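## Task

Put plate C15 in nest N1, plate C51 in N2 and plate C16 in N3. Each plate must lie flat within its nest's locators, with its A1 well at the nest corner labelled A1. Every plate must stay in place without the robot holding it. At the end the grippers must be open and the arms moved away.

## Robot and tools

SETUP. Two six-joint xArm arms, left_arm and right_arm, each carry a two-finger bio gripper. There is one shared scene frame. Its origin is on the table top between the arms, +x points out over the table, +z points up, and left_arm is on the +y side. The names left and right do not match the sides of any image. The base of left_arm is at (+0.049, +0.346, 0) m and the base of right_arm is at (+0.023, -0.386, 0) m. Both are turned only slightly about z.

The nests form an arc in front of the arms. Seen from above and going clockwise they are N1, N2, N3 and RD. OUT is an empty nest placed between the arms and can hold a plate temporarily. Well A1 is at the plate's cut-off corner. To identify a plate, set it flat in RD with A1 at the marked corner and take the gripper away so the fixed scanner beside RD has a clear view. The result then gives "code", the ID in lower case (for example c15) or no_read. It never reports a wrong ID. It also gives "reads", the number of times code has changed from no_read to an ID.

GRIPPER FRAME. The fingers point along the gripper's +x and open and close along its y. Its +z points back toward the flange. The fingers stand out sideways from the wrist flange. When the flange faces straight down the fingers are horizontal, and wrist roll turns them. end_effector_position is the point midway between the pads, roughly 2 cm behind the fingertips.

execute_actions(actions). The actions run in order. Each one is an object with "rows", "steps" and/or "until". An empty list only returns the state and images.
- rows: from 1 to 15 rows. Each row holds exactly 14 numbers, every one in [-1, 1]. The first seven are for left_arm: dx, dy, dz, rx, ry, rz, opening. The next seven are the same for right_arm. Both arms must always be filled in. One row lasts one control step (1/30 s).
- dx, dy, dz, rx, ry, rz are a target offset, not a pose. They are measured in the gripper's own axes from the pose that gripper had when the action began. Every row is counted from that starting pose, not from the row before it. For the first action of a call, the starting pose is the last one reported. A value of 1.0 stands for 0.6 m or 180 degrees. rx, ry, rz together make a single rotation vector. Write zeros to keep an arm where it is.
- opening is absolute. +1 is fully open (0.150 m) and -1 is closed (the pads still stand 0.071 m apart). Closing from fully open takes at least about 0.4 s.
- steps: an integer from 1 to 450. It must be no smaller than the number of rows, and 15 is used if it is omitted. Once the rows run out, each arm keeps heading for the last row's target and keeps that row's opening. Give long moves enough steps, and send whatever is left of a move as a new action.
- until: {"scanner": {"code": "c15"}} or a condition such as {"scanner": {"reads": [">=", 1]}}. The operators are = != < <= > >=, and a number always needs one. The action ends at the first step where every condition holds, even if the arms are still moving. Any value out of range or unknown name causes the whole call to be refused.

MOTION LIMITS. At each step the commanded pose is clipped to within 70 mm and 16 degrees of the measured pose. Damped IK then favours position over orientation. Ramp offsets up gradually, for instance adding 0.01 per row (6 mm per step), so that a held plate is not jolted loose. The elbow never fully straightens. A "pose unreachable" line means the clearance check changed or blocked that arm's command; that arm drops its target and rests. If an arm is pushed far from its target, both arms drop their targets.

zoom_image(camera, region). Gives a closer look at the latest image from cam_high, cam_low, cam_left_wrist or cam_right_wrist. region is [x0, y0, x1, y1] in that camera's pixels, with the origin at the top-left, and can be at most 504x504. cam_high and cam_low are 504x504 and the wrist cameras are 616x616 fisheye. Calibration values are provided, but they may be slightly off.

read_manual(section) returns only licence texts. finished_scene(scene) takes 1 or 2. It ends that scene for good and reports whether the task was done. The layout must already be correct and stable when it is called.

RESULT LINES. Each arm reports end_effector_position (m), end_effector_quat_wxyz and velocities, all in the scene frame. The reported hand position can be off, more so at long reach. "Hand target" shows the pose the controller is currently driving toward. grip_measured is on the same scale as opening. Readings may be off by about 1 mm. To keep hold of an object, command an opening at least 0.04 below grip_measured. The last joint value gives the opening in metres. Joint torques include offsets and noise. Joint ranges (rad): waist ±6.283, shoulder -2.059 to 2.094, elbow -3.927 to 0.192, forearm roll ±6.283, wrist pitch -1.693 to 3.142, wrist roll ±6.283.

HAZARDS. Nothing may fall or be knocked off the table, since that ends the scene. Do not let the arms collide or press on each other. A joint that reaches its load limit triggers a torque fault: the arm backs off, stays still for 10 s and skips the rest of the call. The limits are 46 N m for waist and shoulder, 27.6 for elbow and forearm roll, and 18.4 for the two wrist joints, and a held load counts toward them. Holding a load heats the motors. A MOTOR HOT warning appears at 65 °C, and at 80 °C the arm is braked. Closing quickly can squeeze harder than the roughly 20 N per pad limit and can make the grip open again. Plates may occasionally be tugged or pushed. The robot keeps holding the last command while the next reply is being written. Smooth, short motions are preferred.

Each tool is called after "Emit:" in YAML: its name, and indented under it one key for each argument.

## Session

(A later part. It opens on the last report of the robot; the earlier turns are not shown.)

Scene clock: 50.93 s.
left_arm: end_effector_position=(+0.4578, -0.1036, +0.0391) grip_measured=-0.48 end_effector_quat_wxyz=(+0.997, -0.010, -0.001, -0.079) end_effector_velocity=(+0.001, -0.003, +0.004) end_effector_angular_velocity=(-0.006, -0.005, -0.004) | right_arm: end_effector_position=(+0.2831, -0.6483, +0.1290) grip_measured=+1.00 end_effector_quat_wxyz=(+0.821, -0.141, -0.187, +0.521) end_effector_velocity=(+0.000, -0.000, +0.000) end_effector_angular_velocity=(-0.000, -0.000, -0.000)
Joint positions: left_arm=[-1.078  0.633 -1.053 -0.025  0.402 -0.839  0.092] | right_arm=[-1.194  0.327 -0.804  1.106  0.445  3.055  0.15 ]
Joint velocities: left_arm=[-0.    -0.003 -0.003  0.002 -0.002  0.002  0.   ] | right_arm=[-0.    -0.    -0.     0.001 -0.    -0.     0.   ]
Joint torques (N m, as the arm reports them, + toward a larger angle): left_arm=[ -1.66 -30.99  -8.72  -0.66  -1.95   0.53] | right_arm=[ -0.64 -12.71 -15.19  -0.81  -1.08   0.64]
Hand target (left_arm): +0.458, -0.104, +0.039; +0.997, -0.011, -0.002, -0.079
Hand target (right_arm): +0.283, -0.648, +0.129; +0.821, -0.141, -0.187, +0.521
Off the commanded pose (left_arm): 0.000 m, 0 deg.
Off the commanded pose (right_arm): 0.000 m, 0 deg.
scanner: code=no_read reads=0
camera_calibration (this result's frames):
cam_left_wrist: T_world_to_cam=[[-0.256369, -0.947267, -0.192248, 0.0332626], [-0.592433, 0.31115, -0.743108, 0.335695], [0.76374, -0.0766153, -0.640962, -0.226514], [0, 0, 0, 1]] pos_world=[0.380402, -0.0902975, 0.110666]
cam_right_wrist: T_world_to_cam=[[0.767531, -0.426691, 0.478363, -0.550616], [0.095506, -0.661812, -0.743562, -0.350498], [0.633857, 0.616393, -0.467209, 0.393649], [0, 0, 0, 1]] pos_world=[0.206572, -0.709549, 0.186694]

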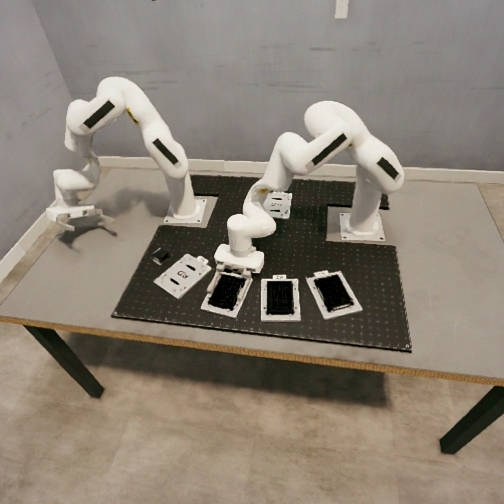

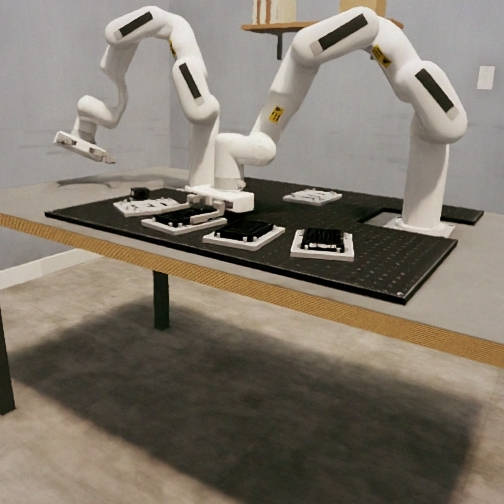

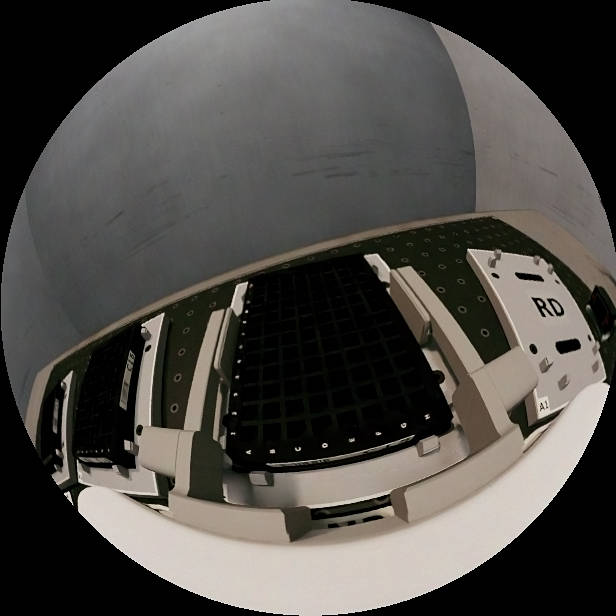

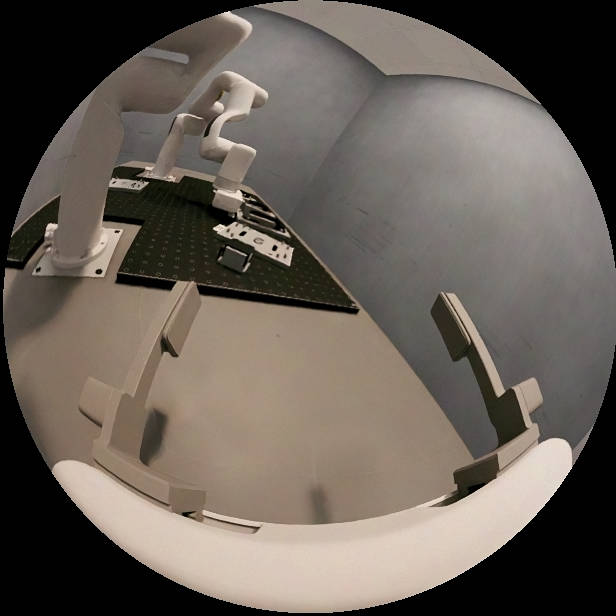

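Emit:
execute_actions:
  actions:
    - {"rows":[[0,0,0.005,0.003,0,0,-0.5,0,0,0,0,0,0,1]],"steps":20}
    - {"rows":[[0,0,0,0,0,0,-0.53,0,0,0,0,0,0,1],[0,0,0,0,0,0,-0.56,0,0,0,0,0,0,1],[0,0,0,0,0,0,-0.59,0,0,0,0,0,0,1],[0,0,0,0,0,0,-0.62,0,0,0,0,0,0,1],[0,0,0,0,0,0,-0.64,0,0,0,0,0,0,1],[0,0,0,0,0,0,-0.66,0,0,0,0,0,0,1],[0,0,0,0,0,0,-0.68,0,0,0,0,0,0,1],[0,0,0,0,0,0,-0.7,0,0,0,0,0,0,1],[0,0,0,0,0,0,-0.72,0,0,0,0,0,0,1],[0,0,0,0,0,0,-0.74,0,0,0,0,0,0,1],[0,0,0,0,0,0,-0.76,0,0,0,0,0,0,1],[0,0,0,0,0,0,-0.78,0,0,0,0,0,0,1],[0,0,0,0,0,0,-0.8,0,0,0,0,0,0,1],[0,0,0,0,0,0,-0.82,0,0,0,0,0,0,1],[0,0,0,0,0,0,-0.85,0,0,0,0,0,0,1]],"steps":25}

Emit:
zoom_image:
  camera: "cam_left_wrist"
  region: [170, 220, 510, 520]

Emit:
zoom_image:
  camera: "cam_low"
  region: [130, 170, 250, 245]

Emit:
zoom_image:
  camera: "cam_right_wrist"
  region: [220, 180, 300, 250]

Scene clock: 55.23 s.
left_arm: end_effector_position=(+0.4580, -0.1034, +0.0423) grip_measured=-0.70 end_effector_quat_wxyz=(+0.997, -0.006, -0.002, -0.079) end_effector_velocity=(-0.000, -0.000, -0.000) end_effector_angular_velocity=(+0.000, +0.000, -0.000) | right_arm: end_effector_position=(+0.2831, -0.6483, +0.1290) grip_measured=+1.00 end_effector_quat_wxyz=(+0.821, -0.141, -0.187, +0.521) end_effector_velocity=(-0.000, -0.000, -0.000) end_effector_angular_velocity=(-0.000, -0.000, -0.001)
Joint positions: left_arm=[-1.077  0.625 -1.054 -0.01   0.418 -0.853  0.083] | right_arm=[-1.194  0.327 -0.804  1.106  0.445  3.055  0.15 ]
Joint velocities: left_arm=[-0.001  0.001 -0.001 -0.    -0.     0.    -0.   ] | right_arm=[-0. -0.  0.  0. -0. -0.  0.]
Joint torques (N m, as the arm reports them, + toward a larger angle): left_arm=[ -2.08 -28.03  -8.79  -0.13  -1.54   1.02] | right_arm=[ -0.39 -13.19 -15.9   -0.13  -1.18   0.69]
Hand target (left_arm): +0.458, -0.104, +0.042; +0.997, -0.006, -0.002, -0.079
Hand target (right_arm): +0.283, -0.648, +0.129; +0.821, -0.141, -0.187, +0.521
Off the commanded pose (left_arm): 0.000 m, 0 deg.
Off the commanded pose (right_arm): 0.000 m, 0 deg.
scanner: code=no_read reads=0
camera_calibration (this result's frames):
cam_left_wrist: T_world_to_cam=[[-0.255198, -0.945749, -0.201079, 0.0341266], [-0.591515, 0.317217, -0.741271, 0.338259], [0.764842, -0.0702291, -0.640378, -0.224482], [0, 0, 0, 1]] pos_world=[0.380488, -0.0907913, 0.11385]
cam_right_wrist: T_world_to_cam=[[0.767531, -0.426691, 0.478363, -0.550616], [0.0955059, -0.661812, -0.743562, -0.350498], [0.633857, 0.616393, -0.467209, 0.393649], [0, 0, 0, 1]] pos_world=[0.206572, -0.709549, 0.186694]

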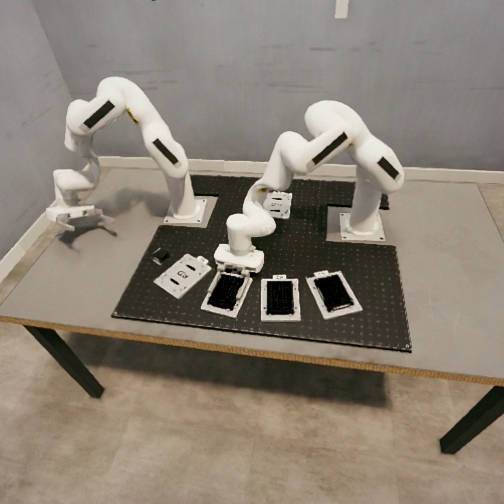

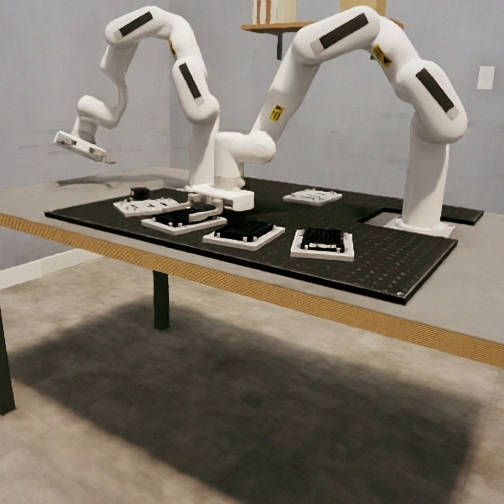

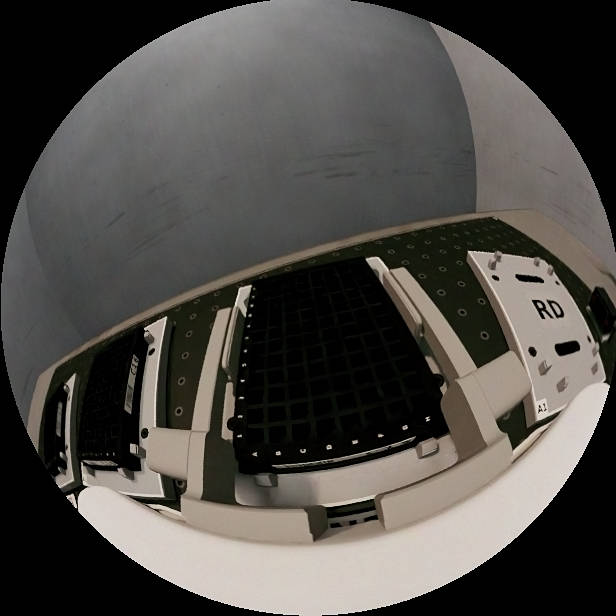

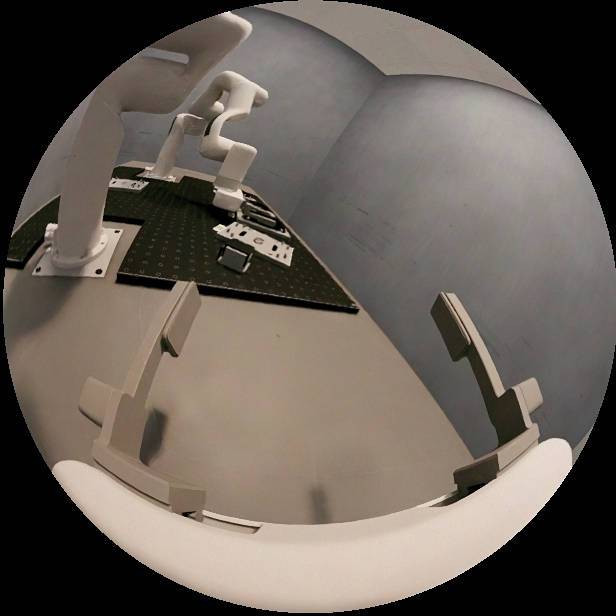

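Region (170, 220, 510, 520) of cam_left_wrist's 616x616 image, scaled by 1.482, with more detail than that image has; it fills the top 445 rows of this view, and the rest is white.

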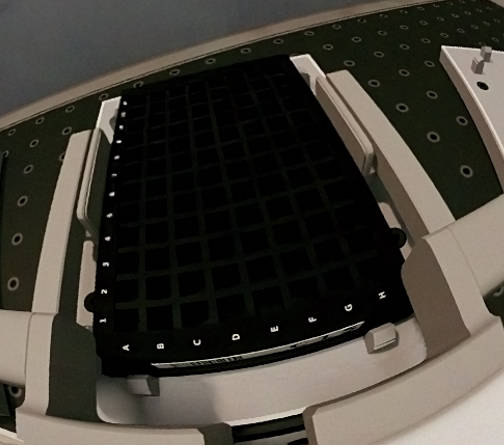

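Region (130, 170, 250, 245) of cam_low's 504x504 image, scaled by 4.200, with more detail than that image has; it fills the top 315 rows of this view, and the rest is white.

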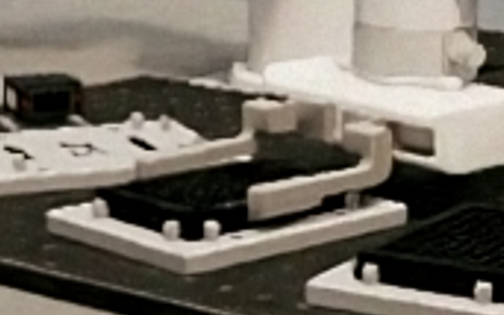

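Region (220, 180, 300, 250) of cam_right_wrist's 616x616 image, scaled by 6.300, with more detail than that image has; it fills the top 441 rows of this view, and the rest is white.

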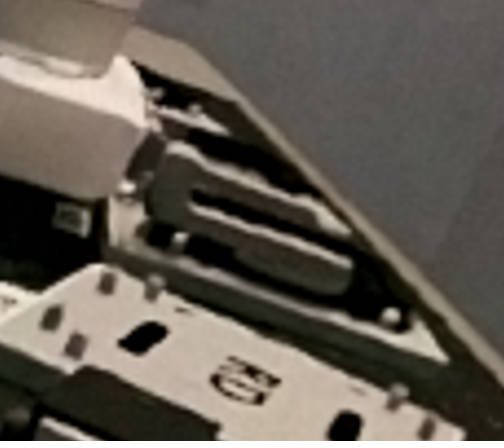

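Emit:
execute_actions:
  actions:
    - {"rows":[[0,0.001,0,0,0,0.001,-0.85,0,0,0,0,0,0,1],[0,0.001,0,0,0,0.001,-0.85,0,0,0,0,0,0,1],[0,0.001,0,0,0,0.001,-0.85,0,0,0,0,0,0,1],[0,0.001,0,0,0,0.001,-0.85,0,0,0,0,0,0,1],[0,0.001,0.002,0,0,0.001,-0.85,0,0,0,0,0,0,1],[0,0.001,0.004,0,0,0.001,-0.85,0,0,0,0,0,0,1],[0,0.001,0.006,0,0,0.001,-0.85,0,0,0,0,0,0,1],[0,0.001,0.008,0,0,0.001,-0.85,0,0,0,0,0,0,1],[0,0.001,0.01,0,0,0.001,-0.85,0,0,0,0,0,0,1],[0,0.001,0.012,0,0,0.001,-0.85,0,0,0,0,0,0,1],[0,0.001,0.014,0,0,0.001,-0.85,0,0,0,0,0,0,1],[0,0.001,0.016,0,0,0.001,-0.85,0,0,0,0,0,0,1],[0,0.001,0.018,0,0,0.001,-0.85,0,0,0,0,0,0,1],[0,0.001,0.02,0,0,0.001,-0.85,0,0,0,0,0,0,1]],"steps":32}

Emit:
zoom_image:
  camera: "cam_left_wrist"
  region: [170, 220, 510, 520]

Emit:
zoom_image:
  camera: "cam_low"
  region: [130, 170, 250, 245]

Scene clock: 58.53 s.
left_arm: end_effector_position=(+0.4580, -0.1027, +0.0542) grip_measured=-0.70 end_effector_quat_wxyz=(+0.997, -0.006, -0.002, -0.077) end_effector_velocity=(-0.000, -0.000, -0.000) end_effector_angular_velocity=(+0.000, +0.000, -0.001) | right_arm: end_effector_position=(+0.2831, -0.6483, +0.1290) grip_measured=+1.00 end_effector_quat_wxyz=(+0.821, -0.141, -0.187, +0.521) end_effector_velocity=(-0.000, -0.000, -0.000) end_effector_angular_velocity=(-0.000, +0.000, +0.000)
Joint positions: left_arm=[-1.077  0.591 -1.044 -0.009  0.441 -0.856  0.083] | right_arm=[-1.194  0.327 -0.804  1.106  0.445  3.055  0.15 ]
Joint velocities: left_arm=[-0.001  0.    -0.    -0.     0.     0.     0.   ] | right_arm=[-0.    -0.    -0.    -0.001  0.    -0.     0.   ]
Joint torques (N m, as the arm reports them, + toward a larger angle): left_arm=[ -1.66 -30.58  -9.17  -1.    -2.11   0.34] | right_arm=[ -0.06 -13.93 -15.74  -0.57  -1.21   0.37]
Hand target (left_arm): +0.458, -0.103, +0.054; +0.997, -0.006, -0.002, -0.077
Hand target (right_arm): +0.283, -0.648, +0.129; +0.821, -0.141, -0.187, +0.521
Off the commanded pose (left_arm): 0.000 m, 0 deg.
Off the commanded pose (right_arm): 0.000 m, 0 deg.
scanner: code=no_read reads=0
camera_calibration (this result's frames):
cam_left_wrist: T_world_to_cam=[[-0.252303, -0.946505, -0.201176, 0.0358118], [-0.592535, 0.315486, -0.741195, 0.347193], [0.765013, -0.0678023, -0.640436, -0.216649], [0, 0, 0, 1]] pos_world=[0.380499, -0.090328, 0.125793]
cam_right_wrist: T_world_to_cam=[[0.767531, -0.426691, 0.478363, -0.550616], [0.0955059, -0.661812, -0.743562, -0.350498], [0.633857, 0.616393, -0.467209, 0.393649], [0, 0, 0, 1]] pos_world=[0.206572, -0.709549, 0.186694]

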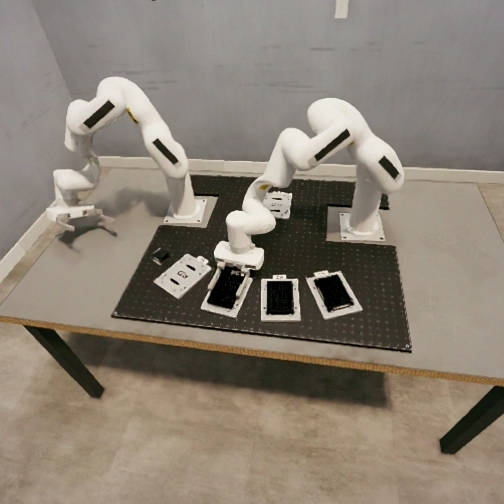

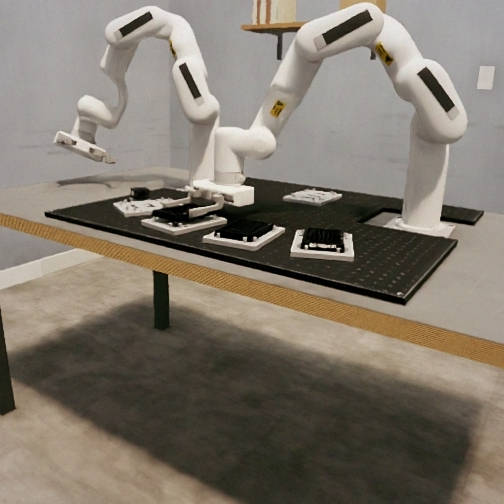

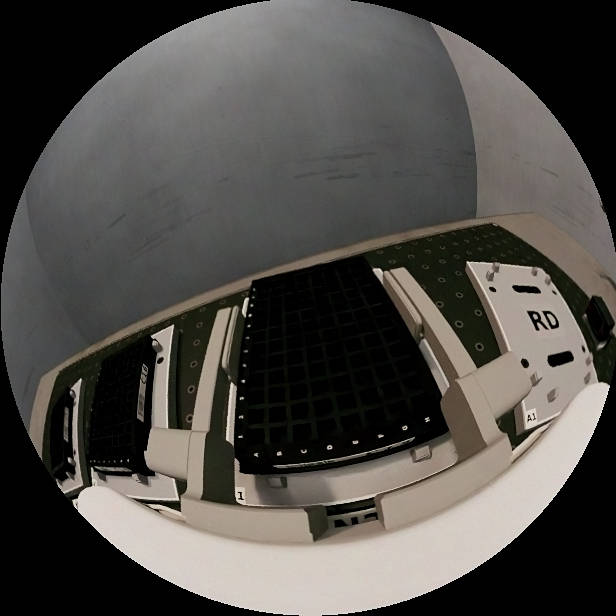

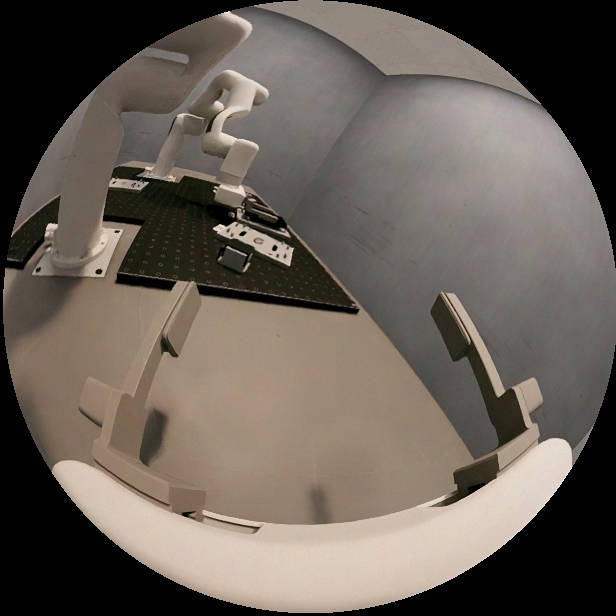

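Region (170, 220, 510, 520) of cam_left_wrist's 616x616 image, scaled by 1.482, with more detail than that image has; it fills the top 445 rows of this view, and the rest is white.

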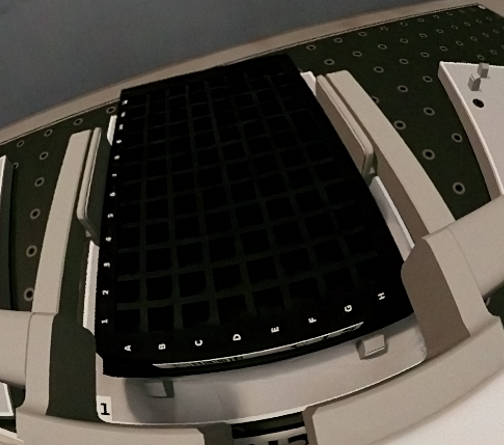

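Region (130, 170, 250, 245) of cam_low's 504x504 image, scaled by 4.200, with more detail than that image has; it fills the top 315 rows of this view, and the rest is white.

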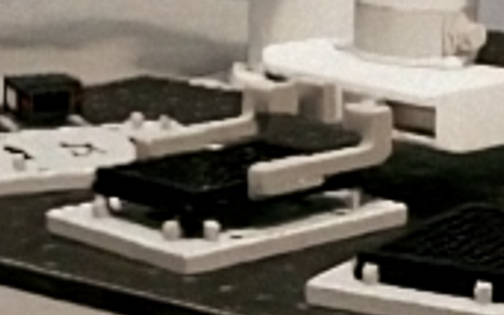

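Emit:
execute_actions:
  actions:
    - {"rows":[[0,0,0.005,0,0,0,-0.85,0,0,0,0,0,0,1],[0,0,0.012,0,0,0,-0.85,0,0,0,0,0,0,1]],"steps":10}
    - {"rows":[[-0.001,-0.006,0.003,0,0,-0.002,-0.85,0,0,0,0,0,0,1],[-0.004,-0.018,0.003,0,0,-0.006,-0.85,0,0,0,0,0,0,1],[-0.007,-0.036,0.003,0,0,-0.013,-0.85,0,0,0,0,0,0,1],[-0.011,-0.058,0.003,0,0,-0.02,-0.85,0,0,0,0,0,0,1],[-0.016,-0.082,0.002,0,0,-0.029,-0.85,0,0,0,0,0,0,1],[-0.021,-0.107,0.002,0,0,-0.038,-0.85,0,0,0,0,0,0,1],[-0.026,-0.132,0.002,0,0,-0.047,-0.85,0,0,0,0,0,0,1],[-0.031,-0.157,0.001,0,0,-0.055,-0.85,0,0,0,0,0,0,1],[-0.036,-0.182,0.001,0,0,-0.064,-0.85,0,0,0,0,0,0,1],[-0.04,-0.207,0,0,0,-0.073,-0.85,0,0,0,0,0,0,1],[-0.045,-0.232,0,0,0,-0.082,-0.85,0,0,0,0,0,0,1],[-0.05,-0.256,0,0,0,-0.09,-0.85,0,0,0,0,0,0,1],[-0.054,-0.278,0,0,0,-0.098,-0.85,0,0,0,0,0,0,1],[-0.058,-0.295,0,0,0,-0.104,-0.85,0,0,0,0,0,0,1],[-0.0597,-0.306,0,0,0,-0.108,-0.85,0,0,0,0,0,0,1]],"steps":32}
    - {"rows":[[0,0,-0.012,0,0,0,-0.85,0,0,0,0,0,0,1]],"steps":15}

Emit:
zoom_image:
  camera: "cam_left_wrist"
  region: [170, 220, 510, 520]

Emit:
zoom_image:
  camera: "cam_high"
  region: [140, 225, 230, 310]

Emit:
zoom_image:
  camera: "cam_right_wrist"
  region: [200, 190, 310, 280]

Scene clock: 77.10 s.
left_arm: end_effector_position=(+0.3947, -0.2783, +0.0563) grip_measured=-0.70 end_effector_quat_wxyz=(+0.970, -0.006, -0.003, -0.244) end_effector_velocity=(+0.000, +0.002, -0.004) end_effector_angular_velocity=(+0.004, +0.003, +0.003) | right_arm: end_effector_position=(+0.2831, -0.6483, +0.1290) grip_measured=+1.00 end_effector_quat_wxyz=(+0.821, -0.141, -0.187, +0.521) end_effector_velocity=(+0.000, +0.000, -0.000) end_effector_angular_velocity=(-0.000, +0.000, -0.000)
Joint positions: left_arm=[-1.259  0.818 -1.482 -0.003  0.651 -0.705  0.083] | right_arm=[-1.194  0.327 -0.804  1.106  0.445  3.055  0.15 ]
Joint velocities: left_arm=[ 0.001  0.005  0.001 -0.002 -0.001 -0.    -0.   ] | right_arm=[ 0.  0.  0. -0. -0.  0.  0.]
Joint torques (N m, as the arm reports them, + toward a larger angle): left_arm=[ -0.97 -36.36 -10.42  -1.25  -2.04   0.35] | right_arm=[ -0.49 -13.85 -15.74  -0.38  -1.06   0.17]
Hand target (left_arm): +0.395, -0.278, +0.056; +0.970, -0.006, -0.003, -0.244
Hand target (right_arm): +0.283, -0.648, +0.129; +0.821, -0.141, -0.187, +0.521
Off the commanded pose (left_arm): 0.000 m, 0 deg.
Off the commanded pose (right_arm): 0.000 m, 0 deg.
scanner: code=no_read reads=0
camera_calibration (this result's frames):
cam_left_wrist: T_world_to_cam=[[-0.551361, -0.809262, -0.202724, 0.010363], [-0.450965, 0.493542, -0.743671, 0.360408], [0.701877, -0.31861, -0.637068, -0.223867], [0, 0, 0, 1]] pos_world=[0.325373, -0.240816, 0.127507]
cam_right_wrist: T_world_to_cam=[[0.767531, -0.426691, 0.478363, -0.550616], [0.0955059, -0.661812, -0.743562, -0.350498], [0.633857, 0.616393, -0.467209, 0.393649], [0, 0, 0, 1]] pos_world=[0.206572, -0.709549, 0.186694]

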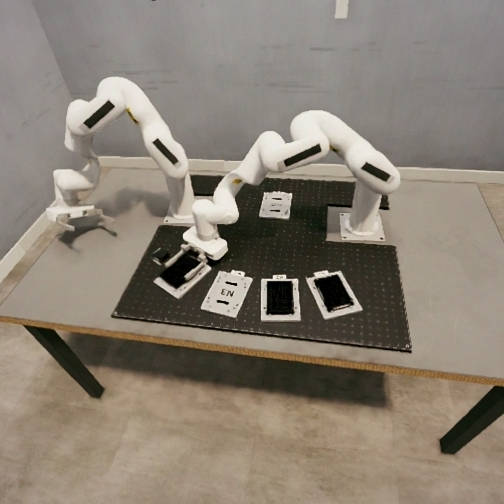

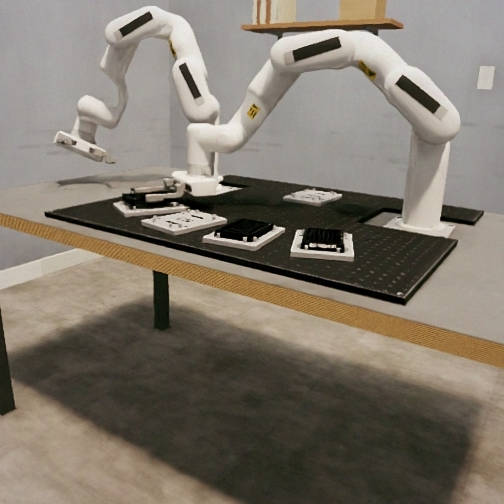

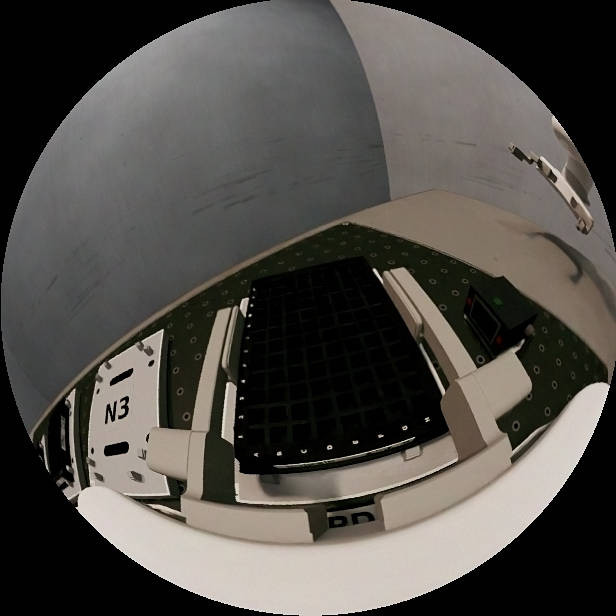

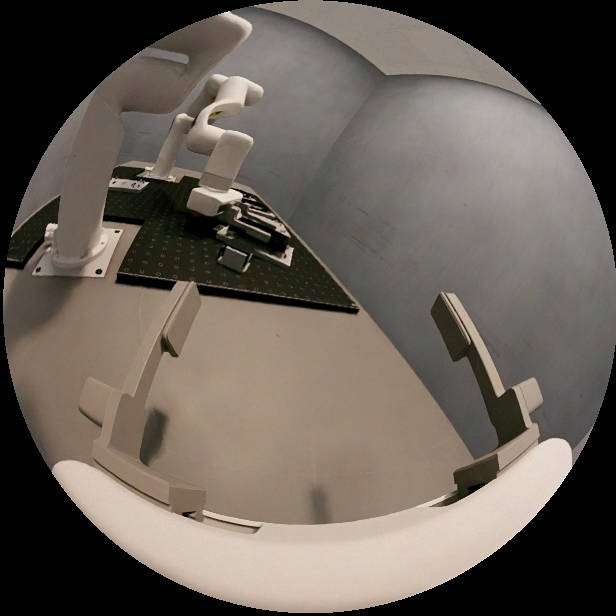

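Region (170, 220, 510, 520) of cam_left_wrist's 616x616 image, scaled by 1.482, with more detail than that image has; it fills the top 445 rows of this view, and the rest is white.

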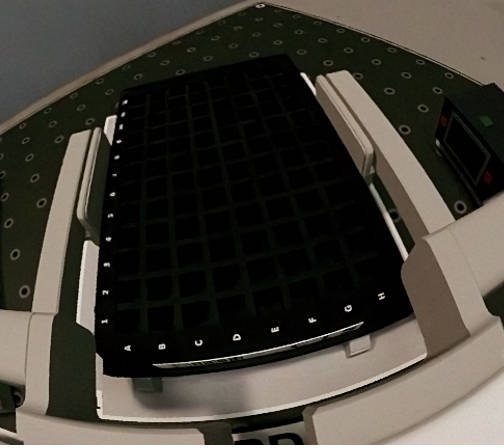

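Region (140, 225, 230, 310) of cam_high's 504x504 image, scaled by 5.600, with more detail than that image has.

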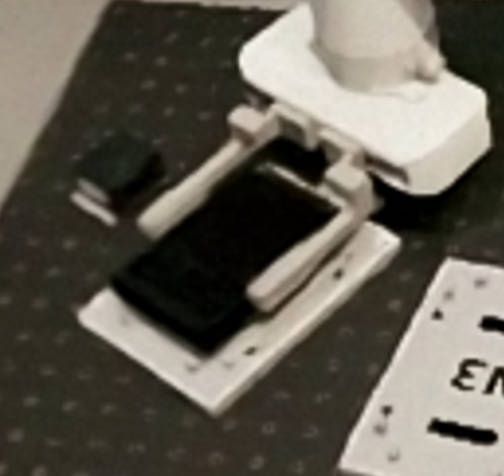

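Region (200, 190, 310, 280) of cam_right_wrist's 616x616 image, scaled by 4.582, with more detail than that image has; it fills the top 412 rows of this view, and the rest is white.

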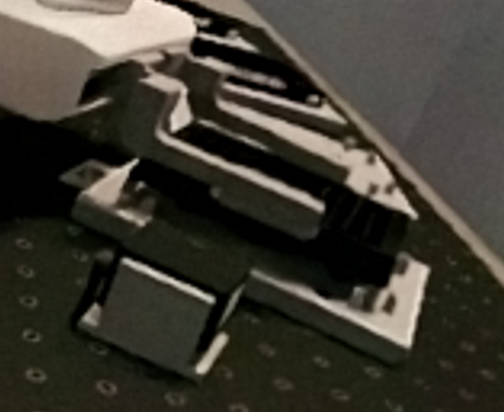

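Emit:
execute_actions:
  actions:
    - {"rows":[[0.003,0.006,-0.0035,0,0,0,-0.85,0,0,0,0,0,0,1]],"steps":20}

Emit:
zoom_image:
  camera: "cam_left_wrist"
  region: [170, 220, 510, 520]

Scene clock: 78.67 s.
left_arm: end_effector_position=(+0.3980, -0.2760, +0.0542) grip_measured=-0.70 end_effector_quat_wxyz=(+0.970, -0.006, -0.003, -0.244) end_effector_velocity=(-0.000, +0.000, -0.000) end_effector_angular_velocity=(-0.000, +0.000, +0.000) | right_arm: end_effector_position=(+0.2831, -0.6483, +0.1290) grip_measured=+1.00 end_effector_quat_wxyz=(+0.821, -0.141, -0.187, +0.521) end_effector_velocity=(-0.000, +0.000, +0.000) end_effector_angular_velocity=(+0.000, +0.000, +0.001)
Joint positions: left_arm=[-1.252  0.82  -1.479 -0.003  0.645 -0.699  0.083] | right_arm=[-1.194  0.327 -0.804  1.106  0.445  3.055  0.15 ]
Joint velocities: left_arm=[ 0.     0.    -0.    -0.001 -0.     0.    -0.   ] | right_arm=[-0.    -0.    -0.    -0.001  0.    -0.     0.   ]
Joint torques (N m, as the arm reports them, + toward a larger angle): left_arm=[ -0.97 -37.35 -10.4   -1.16  -1.83   0.16] | right_arm=[ -0.94 -13.23 -15.76  -0.51  -1.09   0.38]
Hand target (left_arm): +0.398, -0.276, +0.054; +0.970, -0.006, -0.003, -0.244
Hand target (right_arm): +0.283, -0.648, +0.129; +0.821, -0.141, -0.187, +0.521
Off the commanded pose (left_arm): 0.000 m, 0 deg.
Off the commanded pose (right_arm): 0.000 m, 0 deg.
scanner: code=no_read reads=0
camera_calibration (this result's frames):
cam_left_wrist: T_world_to_cam=[[-0.551384, -0.809243, -0.202735, 0.0136016], [-0.450938, 0.493559, -0.743676, 0.35918], [0.701877, -0.31863, -0.637059, -0.226787], [0, 0, 0, 1]] pos_world=[0.328644, -0.238531, 0.125394]
cam_right_wrist: T_world_to_cam=[[0.767531, -0.426691, 0.478363, -0.550616], [0.095506, -0.661812, -0.743562, -0.350498], [0.633858, 0.616393, -0.467209, 0.393649], [0, 0, 0, 1]] pos_world=[0.206572, -0.709549, 0.186694]

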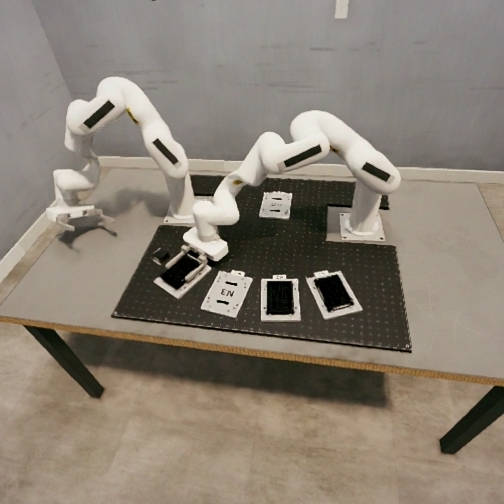

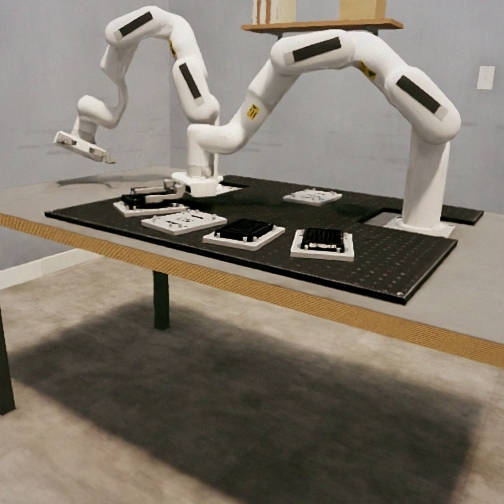

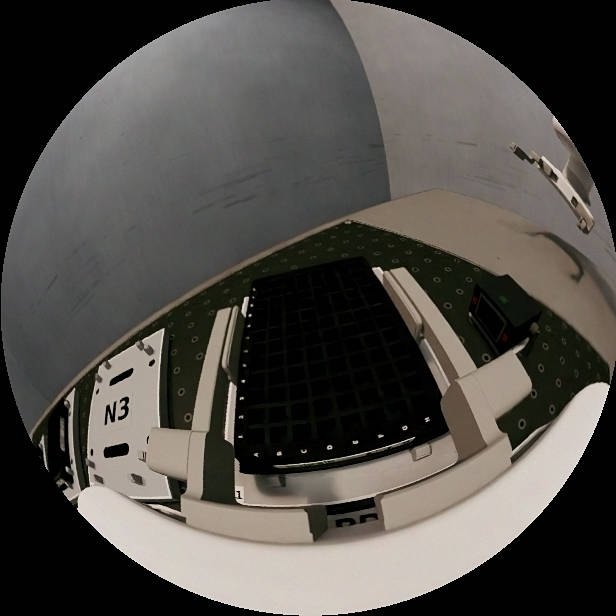

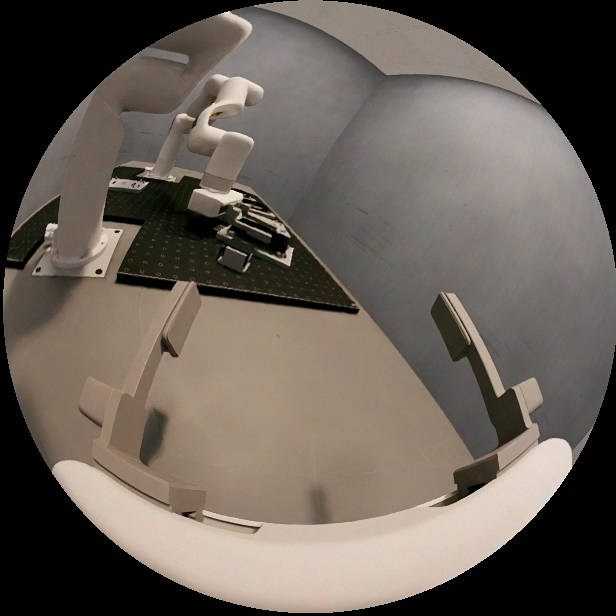

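Region (170, 220, 510, 520) of cam_left_wrist's 616x616 image, scaled by 1.482, with more detail than that image has; it fills the top 445 rows of this view, and the rest is white.

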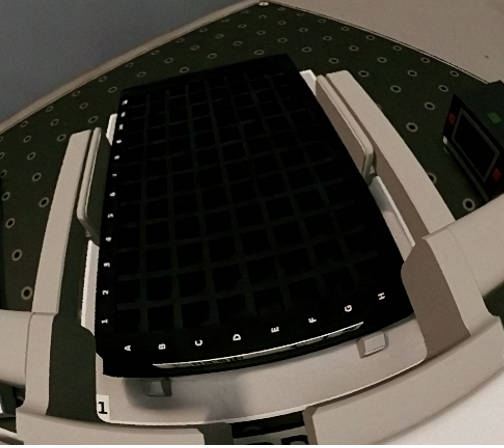

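Emit:
execute_actions:
  actions:
    - {"rows":[[0.001,0,-0.002,0,0,0,-0.85,0,0,0,0,0,0,1],[0.001,0,-0.004,0,0,0,-0.85,0,0,0,0,0,0,1],[0.001,0,-0.006,0,0,0,-0.85,0,0,0,0,0,0,1],[0.001,0,-0.008,0,0,0,-0.85,0,0,0,0,0,0,1],[0.001,0,-0.01,0,0,0,-0.85,0,0,0,0,0,0,1],[0.001,0,-0.012,0,0,0,-0.85,0,0,0,0,0,0,1],[0.001,0,-0.014,0,0,0,-0.85,0,0,0,0,0,0,1],[0.001,0,-0.016,0,0,0,-0.85,0,0,0,0,0,0,1],[0.001,0,-0.0175,0,0,0,-0.85,0,0,0,0,0,0,1]],"steps":25}

Emit:
zoom_image:
  camera: "cam_right_wrist"
  region: [200, 190, 310, 280]

Emit:
zoom_image:
  camera: "cam_low"
  region: [100, 165, 220, 230]

Scene clock: 81.33 s.
left_arm: end_effector_position=(+0.3986, -0.2766, +0.0441) grip_measured=-0.70 end_effector_quat_wxyz=(+0.970, -0.006, -0.003, -0.244) end_effector_velocity=(+0.001, +0.000, -0.001) end_effector_angular_velocity=(+0.001, +0.000, +0.000) | right_arm: end_effector_position=(+0.2831, -0.6483, +0.1290) grip_measured=+1.00 end_effector_quat_wxyz=(+0.821, -0.141, -0.187, +0.521) end_effector_velocity=(+0.000, +0.000, +0.000) end_effector_angular_velocity=(+0.000, -0.001, -0.001)
Joint positions: left_arm=[-1.251  0.846 -1.49  -0.003  0.63  -0.698  0.083] | right_arm=[-1.194  0.327 -0.804  1.106  0.445  3.055  0.15 ]
Joint velocities: left_arm=[ 0.001  0.001 -0.     0.    -0.     0.    -0.   ] | right_arm=[ 0.     0.     0.     0.001  0.    -0.     0.   ]
Joint torques (N m, as the arm reports them, + toward a larger angle): left_arm=[ -0.6  -35.54  -9.97  -0.84  -1.79   0.38] | right_arm=[ -0.5  -14.36 -15.76  -0.63  -1.1    0.32]
Hand target (left_arm): +0.399, -0.276, +0.044; +0.970, -0.006, -0.003, -0.244
Hand target (right_arm): +0.283, -0.648, +0.129; +0.821, -0.141, -0.187, +0.521
Off the commanded pose (left_arm): 0.000 m, 0 deg.
Off the commanded pose (right_arm): 0.000 m, 0 deg.
scanner: code=no_read reads=0
camera_calibration (this result's frames):
cam_left_wrist: T_world_to_cam=[[-0.551327, -0.809375, -0.202363, 0.0113657], [-0.450778, 0.493097, -0.74408, 0.352015], [0.702024, -0.31901, -0.636706, -0.234015], [0, 0, 0, 1]] pos_world=[0.329231, -0.239031, 0.115229]
cam_right_wrist: T_world_to_cam=[[0.767531, -0.426691, 0.478364, -0.550616], [0.0955061, -0.661812, -0.743562, -0.350498], [0.633858, 0.616393, -0.467209, 0.393649], [0, 0, 0, 1]] pos_world=[0.206572, -0.709549, 0.186694]

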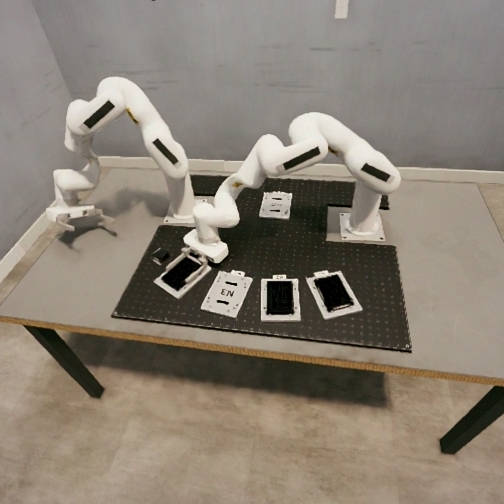

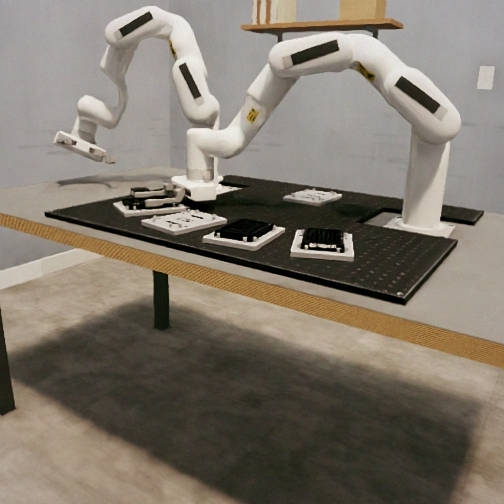

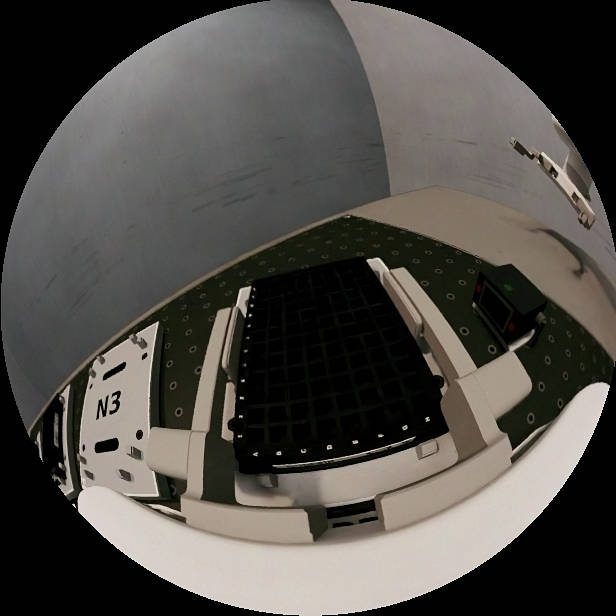

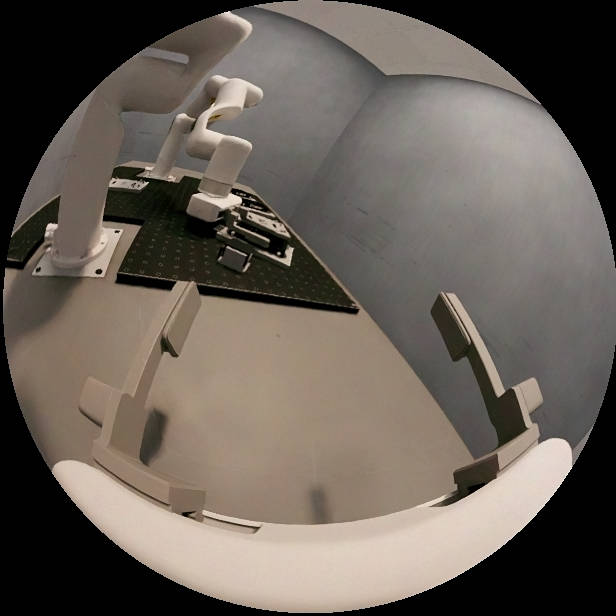

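Region (200, 190, 310, 280) of cam_right_wrist's 616x616 image, scaled by 4.582, with more detail than that image has; it fills the top 412 rows of this view, and the rest is white.

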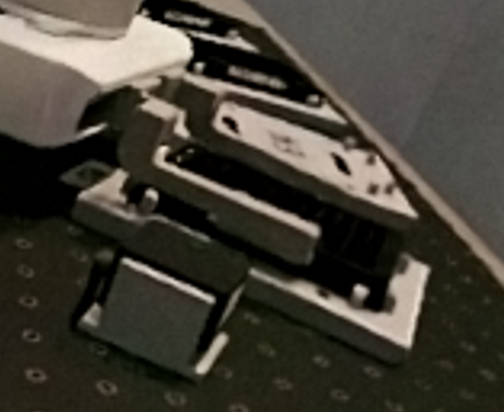

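Region (100, 165, 220, 230) of cam_low's 504x504 image, scaled by 4.200, with more detail than that image has; it fills the top 273 rows of this view, and the rest is white.

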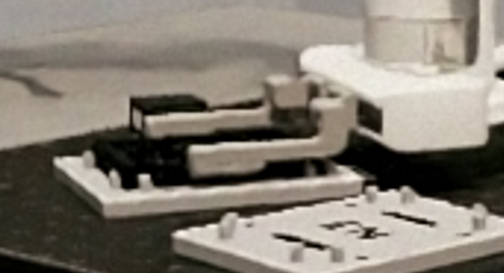

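Emit:
execute_actions:
  actions:
    - {"rows":[[0,0,-0.001,0,0,0,-0.72,0,0,0,0,0,0,1],[0,0,-0.001,0,0,0,-0.68,0,0,0,0,0,0,1],[0,0,-0.001,0,0,0,-0.64,0,0,0,0,0,0,1],[0,0,-0.001,0,0,0,-0.58,0,0,0,0,0,0,1],[0,0,-0.001,0,0,0,-0.5,0,0,0,0,0,0,1],[0,0,-0.001,0,0,0,-0.42,0,0,0,0,0,0,1],[0,0,0,0,0,0,-0.42,0,0,0,0,0,0,1],[0,0,0.005,0,0,0,-0.42,0,0,0,0,0,0,1],[0,0,0.015,0,0,0,-0.42,0,0,0,0,0,0,1],[0,0,0.03,0,0,0,-0.42,0,0,0,0,0,0,1],[0,0,0.05,0,0,0,-0.42,0,0,0,0,0,0,1]],"steps":24}
    - {"rows":[[-0.004,0.011,0,0,0,0.004,-0.42,0,0,0,0,0,0,1],[-0.011,0.034,0,0,0,0.012,-0.42,0,0,0,0,0,0,1],[-0.023,0.067,0,0,0,0.024,-0.42,0,0,0,0,0,0,1],[-0.036,0.106,0,0,0,0.037,-0.42,0,0,0,0,0,0,1],[-0.051,0.151,0,0,0,0.053,-0.42,0,0,0,0,0,0,1],[-0.066,0.196,0,0,0,0.069,-0.42,0,0,0,0,0,0,1],[-0.081,0.241,0,0,0,0.084,-0.42,0,0,0,0,0,0,1],[-0.096,0.286,0,0,0,0.1,-0.42,0,0,0,0,0,0,1],[-0.111,0.33,0,0,0,0.116,-0.42,0,0,0,0,0,0,1],[-0.126,0.375,0,0,0,0.131,-0.42,0,0,0,0,0,0,1],[-0.142,0.42,0,0,0,0.147,-0.42,0,0,0,0,0,0,1],[-0.157,0.465,0,0,0,0.163,-0.42,0,0,0,0,0,0,1],[-0.17,0.504,0,0,0,0.176,-0.42,0,0,0,0,0,0,1],[-0.181,0.538,0,0,0,0.188,-0.42,0,0,0,0,0,0,1],[-0.1887,0.56,0,0,0,0.196,-0.42,0,0,0,0,0,0,1]],"steps":38}
    - {"rows":[[0,0,-0.01,0,0,0,-0.42,0,0,0,0,0,0,1],[0,0,-0.024,0,0,0,-0.42,0,0,0,0,0,0,1]],"steps":18}

Emit:
zoom_image:
  camera: "cam_left_wrist"
  region: [170, 220, 510, 520]

Scene clock: 90.00 s.
left_arm: end_effector_position=(+0.4577, +0.0707, +0.0548) grip_measured=-0.42 end_effector_quat_wxyz=(+0.998, -0.004, -0.002, +0.062) end_effector_velocity=(-0.000, +0.000, -0.001) end_effector_angular_velocity=(+0.001, -0.000, -0.002) | right_arm: end_effector_position=(+0.2831, -0.6483, +0.1290) grip_measured=+1.00 end_effector_quat_wxyz=(+0.821, -0.141, -0.187, +0.521) end_effector_velocity=(-0.000, -0.000, +0.000) end_effector_angular_velocity=(+0.000, -0.000, -0.001)
Joint positions: left_arm=[-0.902  0.377 -0.632 -0.007  0.245 -0.963  0.094] | right_arm=[-1.194  0.327 -0.804  1.106  0.445  3.055  0.15 ]
Joint velocities: left_arm=[ 0.001  0.002  0.     0.002 -0.002  0.    -0.   ] | right_arm=[-0.    -0.    -0.     0.001  0.    -0.     0.   ]
Joint torques (N m, as the arm reports them, + toward a larger angle): left_arm=[ -1.69 -23.73  -6.94  -0.9   -2.09   0.11] | right_arm=[  0.08 -13.5  -15.31  -0.65  -1.02   0.16]
Hand target (left_arm): +0.458, +0.071, +0.055; +0.998, -0.004, -0.002, +0.062
Hand target (right_arm): +0.283, -0.648, +0.129; +0.821, -0.141, -0.187, +0.521
Off the commanded pose (left_arm): 0.000 m, 0 deg.
Off the commanded pose (right_arm): 0.000 m, 0 deg.
scanner: code=c15 reads=1
camera_calibration (this result's frames):
cam_left_wrist: T_world_to_cam=[[0.0182731, -0.979018, -0.202954, 0.0785114], [-0.656816, 0.14129, -0.740696, 0.33436], [0.753829, 0.146838, -0.640453, -0.214332], [0, 0, 0, 1]] pos_world=[0.379748, 0.0610946, 0.126324]
cam_right_wrist: T_world_to_cam=[[0.76753, -0.426691, 0.478363, -0.550616], [0.0955059, -0.661811, -0.743562, -0.350498], [0.633858, 0.616393, -0.467209, 0.393649], [0, 0, 0, 1]] pos_world=[0.206572, -0.709549, 0.186694]

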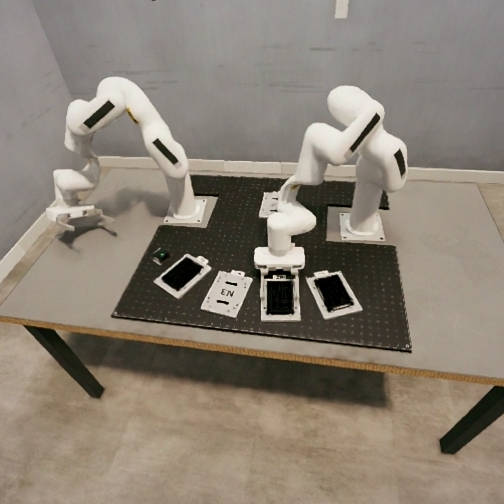

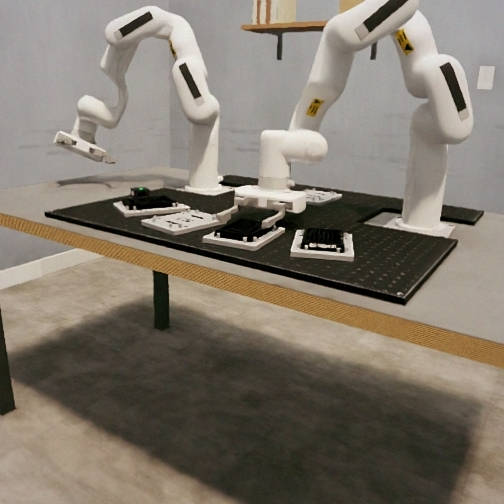

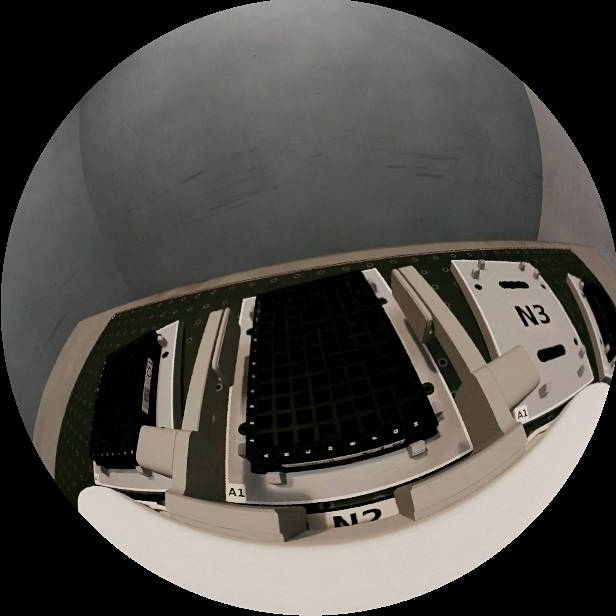

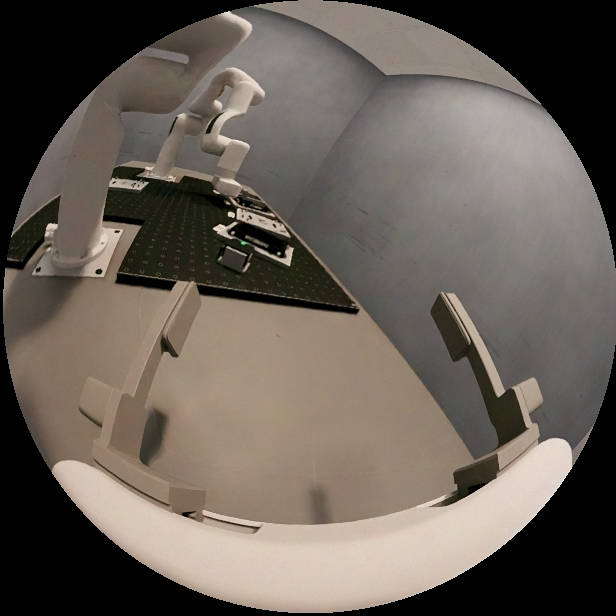

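Region (170, 220, 510, 520) of cam_left_wrist's 616x616 image, scaled by 1.482, with more detail than that image has; it fills the top 445 rows of this view, and the rest is white.

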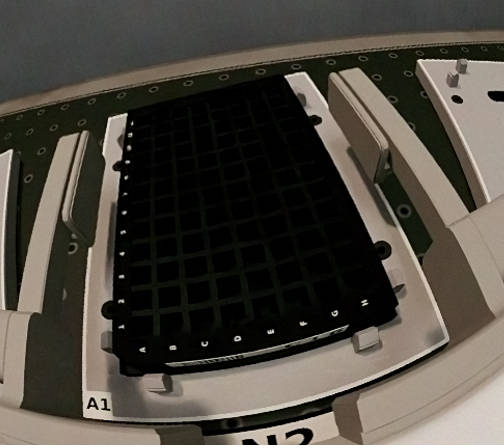

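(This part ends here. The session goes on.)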